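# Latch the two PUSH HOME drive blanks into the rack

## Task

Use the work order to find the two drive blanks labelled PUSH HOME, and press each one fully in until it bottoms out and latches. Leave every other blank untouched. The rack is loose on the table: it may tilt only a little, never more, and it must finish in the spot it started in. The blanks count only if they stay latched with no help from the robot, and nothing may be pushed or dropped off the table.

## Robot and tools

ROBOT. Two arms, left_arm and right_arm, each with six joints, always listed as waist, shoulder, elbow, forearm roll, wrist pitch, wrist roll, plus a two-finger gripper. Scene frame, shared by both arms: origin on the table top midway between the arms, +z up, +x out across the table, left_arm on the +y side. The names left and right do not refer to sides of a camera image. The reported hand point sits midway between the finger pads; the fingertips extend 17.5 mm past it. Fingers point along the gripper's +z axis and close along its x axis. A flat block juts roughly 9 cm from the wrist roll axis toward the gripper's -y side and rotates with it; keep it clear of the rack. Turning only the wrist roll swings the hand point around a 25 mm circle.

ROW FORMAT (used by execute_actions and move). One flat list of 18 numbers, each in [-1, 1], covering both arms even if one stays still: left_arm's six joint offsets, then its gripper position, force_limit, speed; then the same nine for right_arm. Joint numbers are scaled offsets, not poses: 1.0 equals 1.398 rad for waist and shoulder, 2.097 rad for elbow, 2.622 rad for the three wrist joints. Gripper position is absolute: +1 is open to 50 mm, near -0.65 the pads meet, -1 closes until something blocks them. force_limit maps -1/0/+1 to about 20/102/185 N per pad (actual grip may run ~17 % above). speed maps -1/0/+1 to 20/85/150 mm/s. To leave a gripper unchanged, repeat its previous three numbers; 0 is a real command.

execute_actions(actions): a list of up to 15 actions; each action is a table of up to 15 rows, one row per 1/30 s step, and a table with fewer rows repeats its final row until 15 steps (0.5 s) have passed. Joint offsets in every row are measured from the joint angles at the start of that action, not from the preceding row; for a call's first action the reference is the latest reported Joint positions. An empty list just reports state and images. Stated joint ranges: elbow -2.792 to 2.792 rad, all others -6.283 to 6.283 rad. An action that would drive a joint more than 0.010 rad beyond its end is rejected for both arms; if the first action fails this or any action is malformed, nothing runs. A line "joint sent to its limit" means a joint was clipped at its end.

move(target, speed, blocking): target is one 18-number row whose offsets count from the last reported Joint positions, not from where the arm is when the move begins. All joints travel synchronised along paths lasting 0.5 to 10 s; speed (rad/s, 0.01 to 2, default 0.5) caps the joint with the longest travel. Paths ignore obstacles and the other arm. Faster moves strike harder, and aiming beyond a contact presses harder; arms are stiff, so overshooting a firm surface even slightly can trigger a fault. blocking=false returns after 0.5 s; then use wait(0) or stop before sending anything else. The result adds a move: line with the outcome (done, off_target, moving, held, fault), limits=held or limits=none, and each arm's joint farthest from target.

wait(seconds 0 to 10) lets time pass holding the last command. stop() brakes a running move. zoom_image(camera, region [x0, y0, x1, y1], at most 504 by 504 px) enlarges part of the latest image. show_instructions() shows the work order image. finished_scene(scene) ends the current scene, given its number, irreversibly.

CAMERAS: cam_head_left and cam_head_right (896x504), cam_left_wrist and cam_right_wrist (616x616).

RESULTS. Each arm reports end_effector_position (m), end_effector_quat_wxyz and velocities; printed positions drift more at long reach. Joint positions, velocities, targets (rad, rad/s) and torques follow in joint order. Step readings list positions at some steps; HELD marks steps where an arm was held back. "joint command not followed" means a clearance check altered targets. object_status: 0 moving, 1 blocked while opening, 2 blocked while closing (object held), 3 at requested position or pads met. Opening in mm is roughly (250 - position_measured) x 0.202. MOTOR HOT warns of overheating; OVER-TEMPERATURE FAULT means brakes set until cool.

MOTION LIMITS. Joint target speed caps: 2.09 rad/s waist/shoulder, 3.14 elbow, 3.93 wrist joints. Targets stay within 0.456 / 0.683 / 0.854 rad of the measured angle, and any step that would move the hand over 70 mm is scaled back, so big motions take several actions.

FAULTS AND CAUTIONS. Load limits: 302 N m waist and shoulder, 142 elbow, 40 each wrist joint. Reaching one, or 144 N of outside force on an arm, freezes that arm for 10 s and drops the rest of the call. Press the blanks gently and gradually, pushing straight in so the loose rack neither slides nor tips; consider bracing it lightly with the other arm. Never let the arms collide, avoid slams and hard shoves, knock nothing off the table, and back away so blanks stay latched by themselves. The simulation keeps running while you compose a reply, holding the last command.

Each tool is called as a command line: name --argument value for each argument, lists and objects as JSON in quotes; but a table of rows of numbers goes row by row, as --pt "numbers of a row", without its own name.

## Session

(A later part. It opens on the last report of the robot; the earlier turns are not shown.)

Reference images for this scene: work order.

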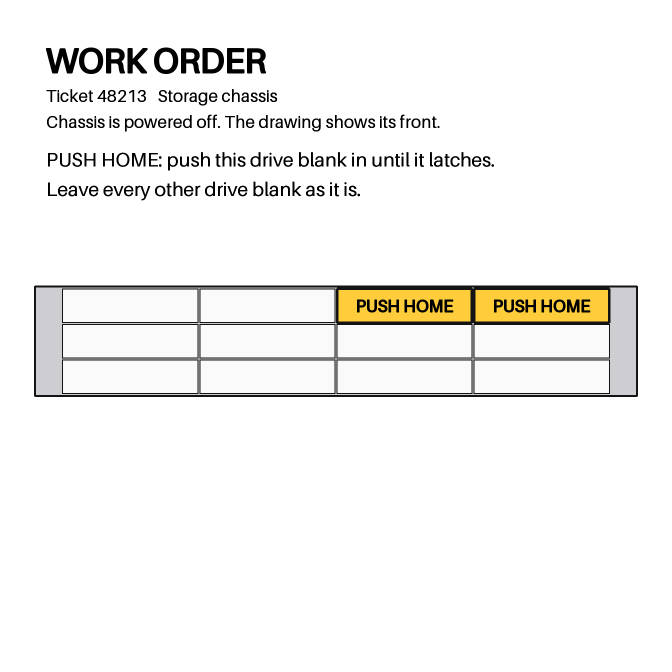

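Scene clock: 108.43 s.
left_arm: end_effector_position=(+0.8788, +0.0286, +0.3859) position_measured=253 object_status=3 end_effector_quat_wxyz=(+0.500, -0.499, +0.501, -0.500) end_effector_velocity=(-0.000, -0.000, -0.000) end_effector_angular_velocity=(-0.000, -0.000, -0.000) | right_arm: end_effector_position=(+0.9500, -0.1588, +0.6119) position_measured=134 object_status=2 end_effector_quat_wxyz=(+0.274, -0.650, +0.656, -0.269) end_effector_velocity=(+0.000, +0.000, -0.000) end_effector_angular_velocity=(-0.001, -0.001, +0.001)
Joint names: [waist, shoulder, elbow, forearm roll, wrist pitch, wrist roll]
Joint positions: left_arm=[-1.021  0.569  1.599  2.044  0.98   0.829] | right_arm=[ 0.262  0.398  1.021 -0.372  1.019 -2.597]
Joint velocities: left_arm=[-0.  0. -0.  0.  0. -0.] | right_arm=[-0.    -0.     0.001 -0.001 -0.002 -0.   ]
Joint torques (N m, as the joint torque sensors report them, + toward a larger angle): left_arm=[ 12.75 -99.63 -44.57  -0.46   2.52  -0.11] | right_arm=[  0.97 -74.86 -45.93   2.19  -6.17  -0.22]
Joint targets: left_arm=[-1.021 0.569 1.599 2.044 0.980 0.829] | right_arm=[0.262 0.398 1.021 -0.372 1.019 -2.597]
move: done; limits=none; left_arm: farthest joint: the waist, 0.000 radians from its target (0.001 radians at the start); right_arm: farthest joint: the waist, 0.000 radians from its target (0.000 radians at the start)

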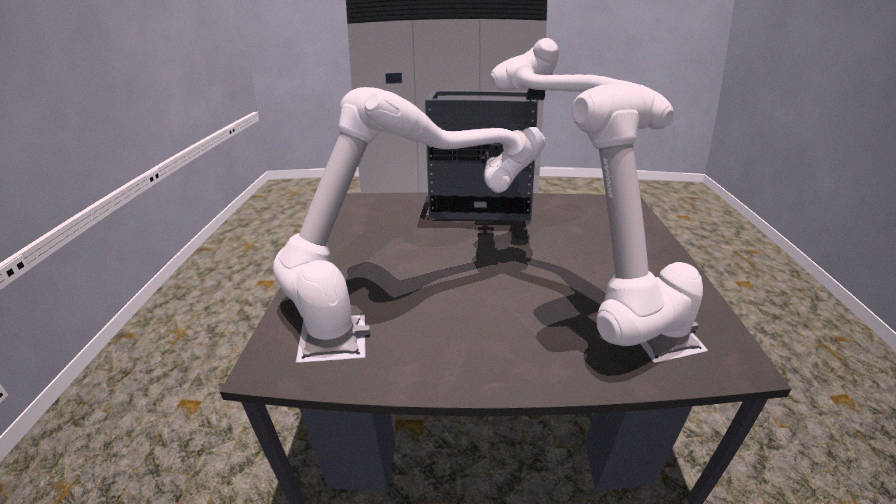

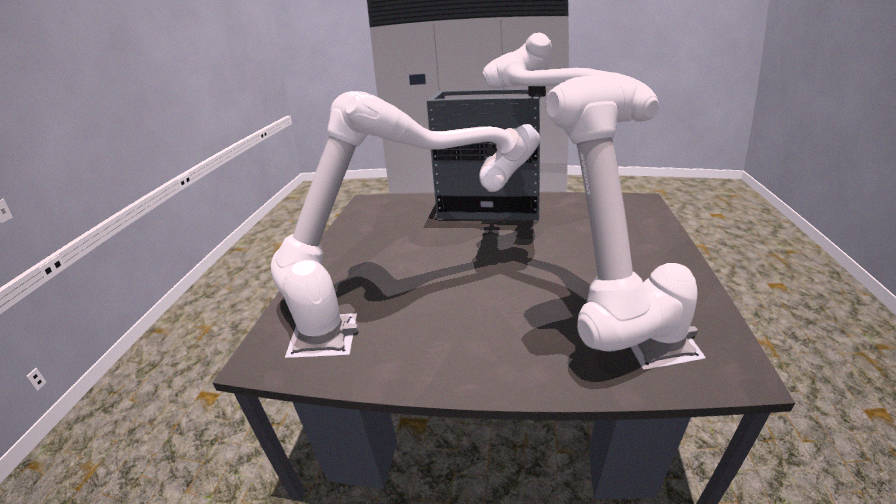

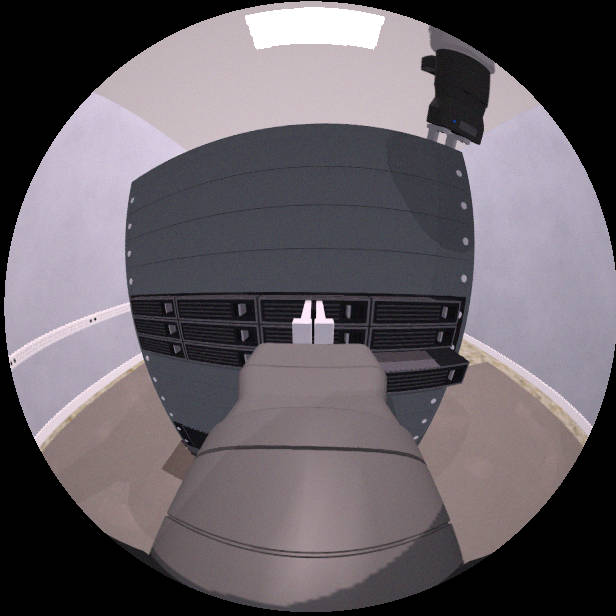

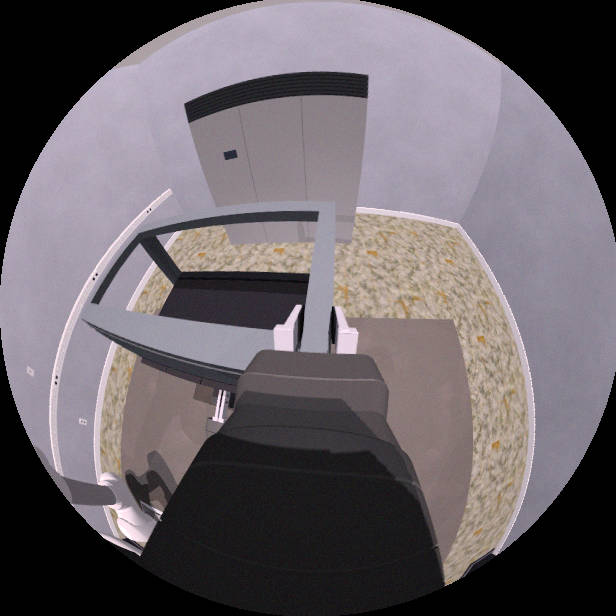

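move --target '[-0.03,-0.024,0.027,-0.008,0.015,-0.003,-1,0,0,0,0,0,0,0,0,1,0,0]' --speed 0.1

move --target '[0,0,0,0,0,0,-1,0,0,0,0.001,-0.036,0.007,0.024,-0.01,1,0,0]' --speed 0.15

zoom_image --camera "cam_left_wrist" --region '[130,250,480,400]'

Scene clock: 110.37 s.
left_arm: end_effector_position=(+0.8385, +0.0246, +0.3858) position_measured=253 object_status=3 end_effector_quat_wxyz=(+0.499, -0.500, +0.501, -0.500) end_effector_velocity=(+0.000, -0.001, +0.000) end_effector_angular_velocity=(-0.002, +0.000, -0.001) | right_arm: end_effector_position=(+0.9500, -0.1588, +0.6119) position_measured=3 object_status=3 end_effector_quat_wxyz=(+0.274, -0.650, +0.656, -0.269) end_effector_velocity=(+0.000, +0.000, +0.000) end_effector_angular_velocity=(-0.000, -0.001, +0.001)
Joint names: [waist, shoulder, elbow, forearm roll, wrist pitch, wrist roll]
Joint positions: left_arm=[-1.063  0.535  1.656  2.023  1.019  0.821] | right_arm=[ 0.262  0.398  1.021 -0.372  1.019 -2.597]
Joint velocities: left_arm=[-0.    -0.    -0.001  0.    -0.001 -0.001] | right_arm=[-0.    -0.    -0.    -0.    -0.001 -0.   ]
Joint torques (N m, as the joint torque sensors report them, + toward a larger angle): left_arm=[  1.64 -96.96 -40.62   0.18   2.55  -0.17] | right_arm=[  0.03 -87.5  -44.45   2.21  -2.15   0.28]
Joint targets: left_arm=[-1.063 0.535 1.656 2.023 1.019 0.821] | right_arm=[0.262 0.398 1.021 -0.372 1.019 -2.597]
move: done; limits=none; left_arm: farthest joint: the waist, 0.000 radians from its target (0.042 radians at the start); right_arm: farthest joint: the waist, 0.000 radians from its target (0.000 radians at the start)

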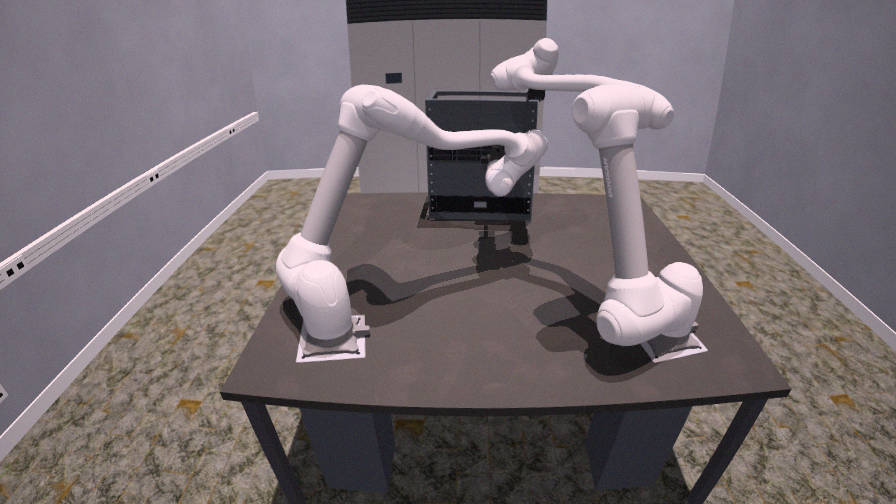

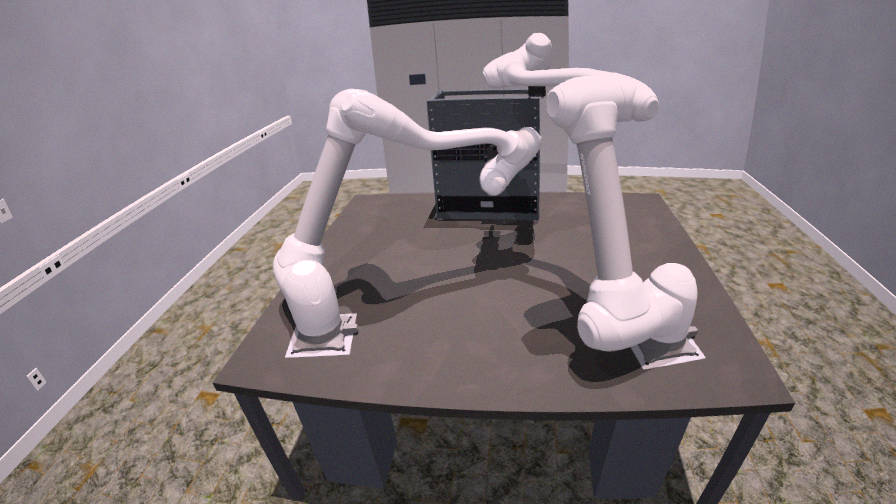

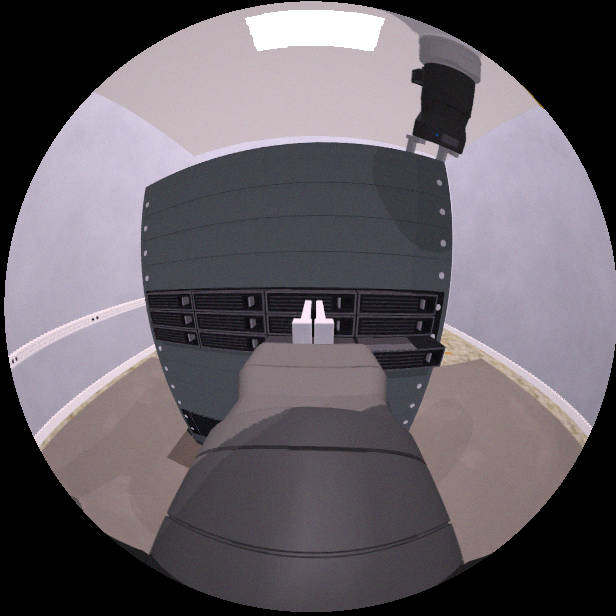

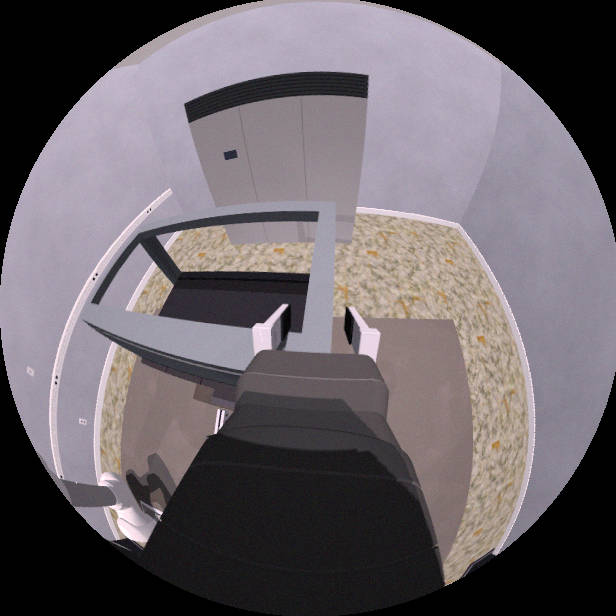

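Scene clock: 111.13 s.
left_arm: end_effector_position=(+0.8385, +0.0246, +0.3858) position_measured=253 object_status=3 end_effector_quat_wxyz=(+0.499, -0.500, +0.501, -0.500) end_effector_velocity=(-0.000, +0.000, -0.001) end_effector_angular_velocity=(+0.001, +0.000, +0.001) | right_arm: end_effector_position=(+0.9445, -0.1603, +0.6532) position_measured=3 object_status=3 end_effector_quat_wxyz=(+0.278, -0.648, +0.657, -0.268) end_effector_velocity=(-0.000, -0.000, +0.000) end_effector_angular_velocity=(-0.000, +0.001, -0.001)
Joint names: [waist, shoulder, elbow, forearm roll, wrist pitch, wrist roll]
Joint positions: left_arm=[-1.063  0.535  1.656  2.023  1.019  0.821] | right_arm=[ 0.262  0.4    0.945 -0.353  1.082 -2.623]
Joint velocities: left_arm=[-0.     0.001  0.001  0.     0.001 -0.   ] | right_arm=[ 0.    -0.    -0.001  0.     0.002 -0.   ]
Joint torques (N m, as the joint torque sensors report them, + toward a larger angle): left_arm=[  1.3  -95.34 -39.91   0.14   2.41   0.08] | right_arm=[ -0.76 -85.2  -45.03   2.14  -2.24   0.45]
Joint targets: left_arm=[-1.063 0.535 1.656 2.023 1.019 0.821] | right_arm=[0.262 0.399 0.945 -0.353 1.082 -2.623]
move: done; limits=none; left_arm: farthest joint: the waist, 0.000 radians from its target (0.000 radians at the start); right_arm: farthest joint: the waist, 0.000 radians from its target (0.000 radians at the start)

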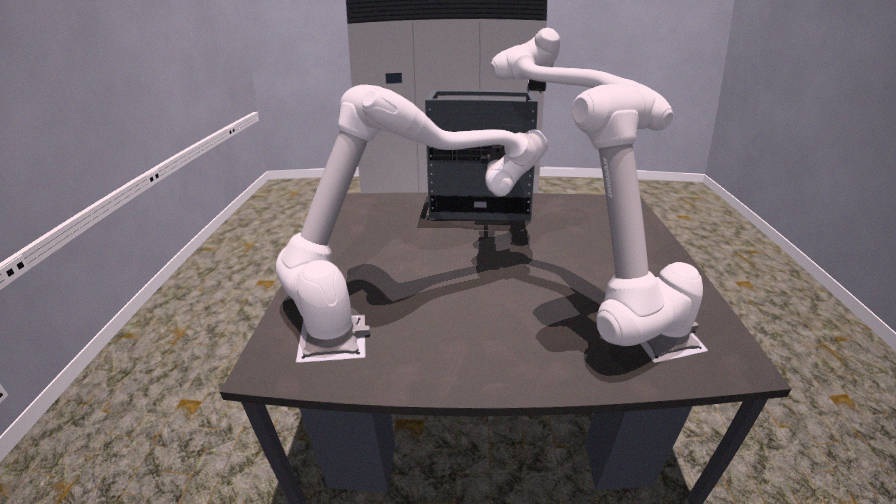

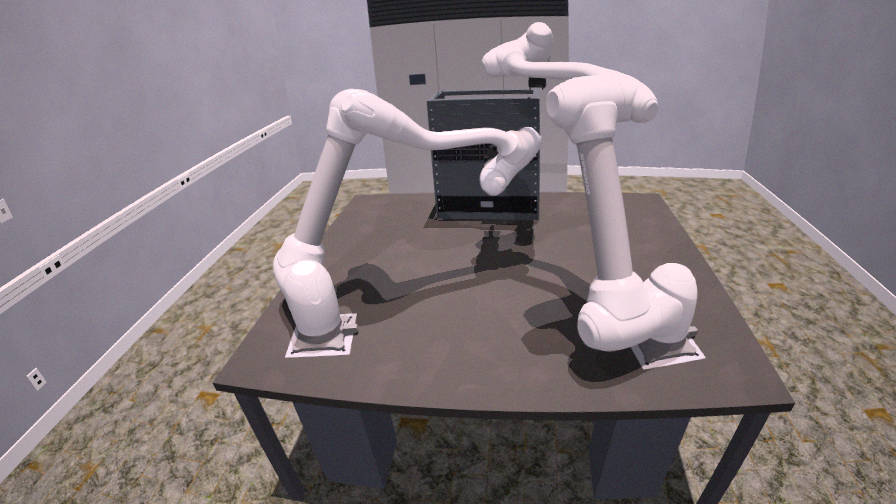

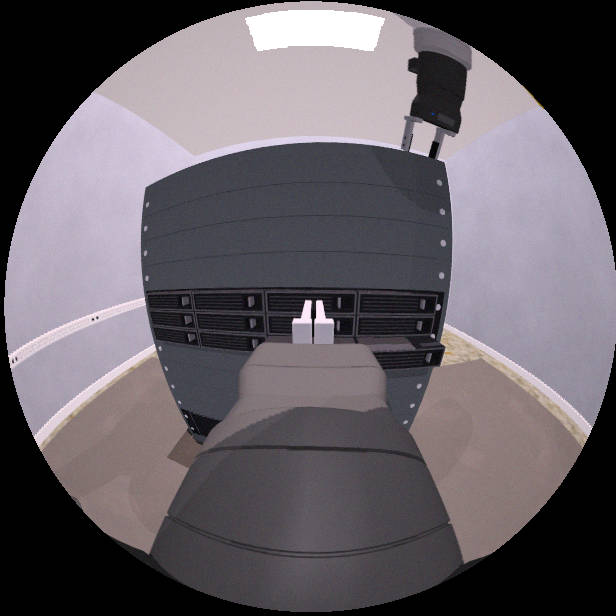

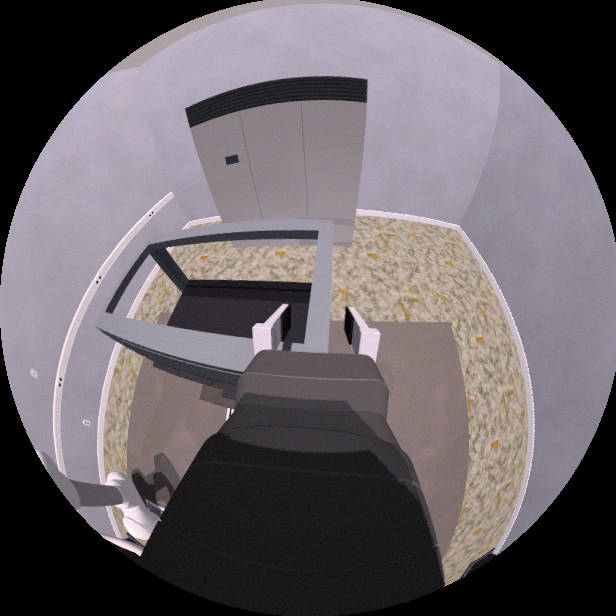

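Region (130, 250, 480, 400) of cam_left_wrist's 616x616 image, scaled by 1.440, with more detail than that image has; it fills the top 216 rows of this view, and the rest is white.

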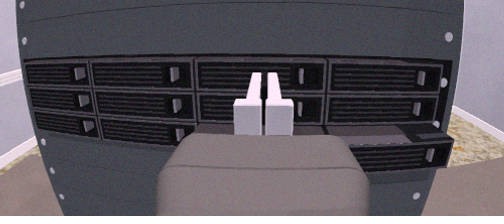

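finished_scene --scene 2

The scene is finished: the task was done.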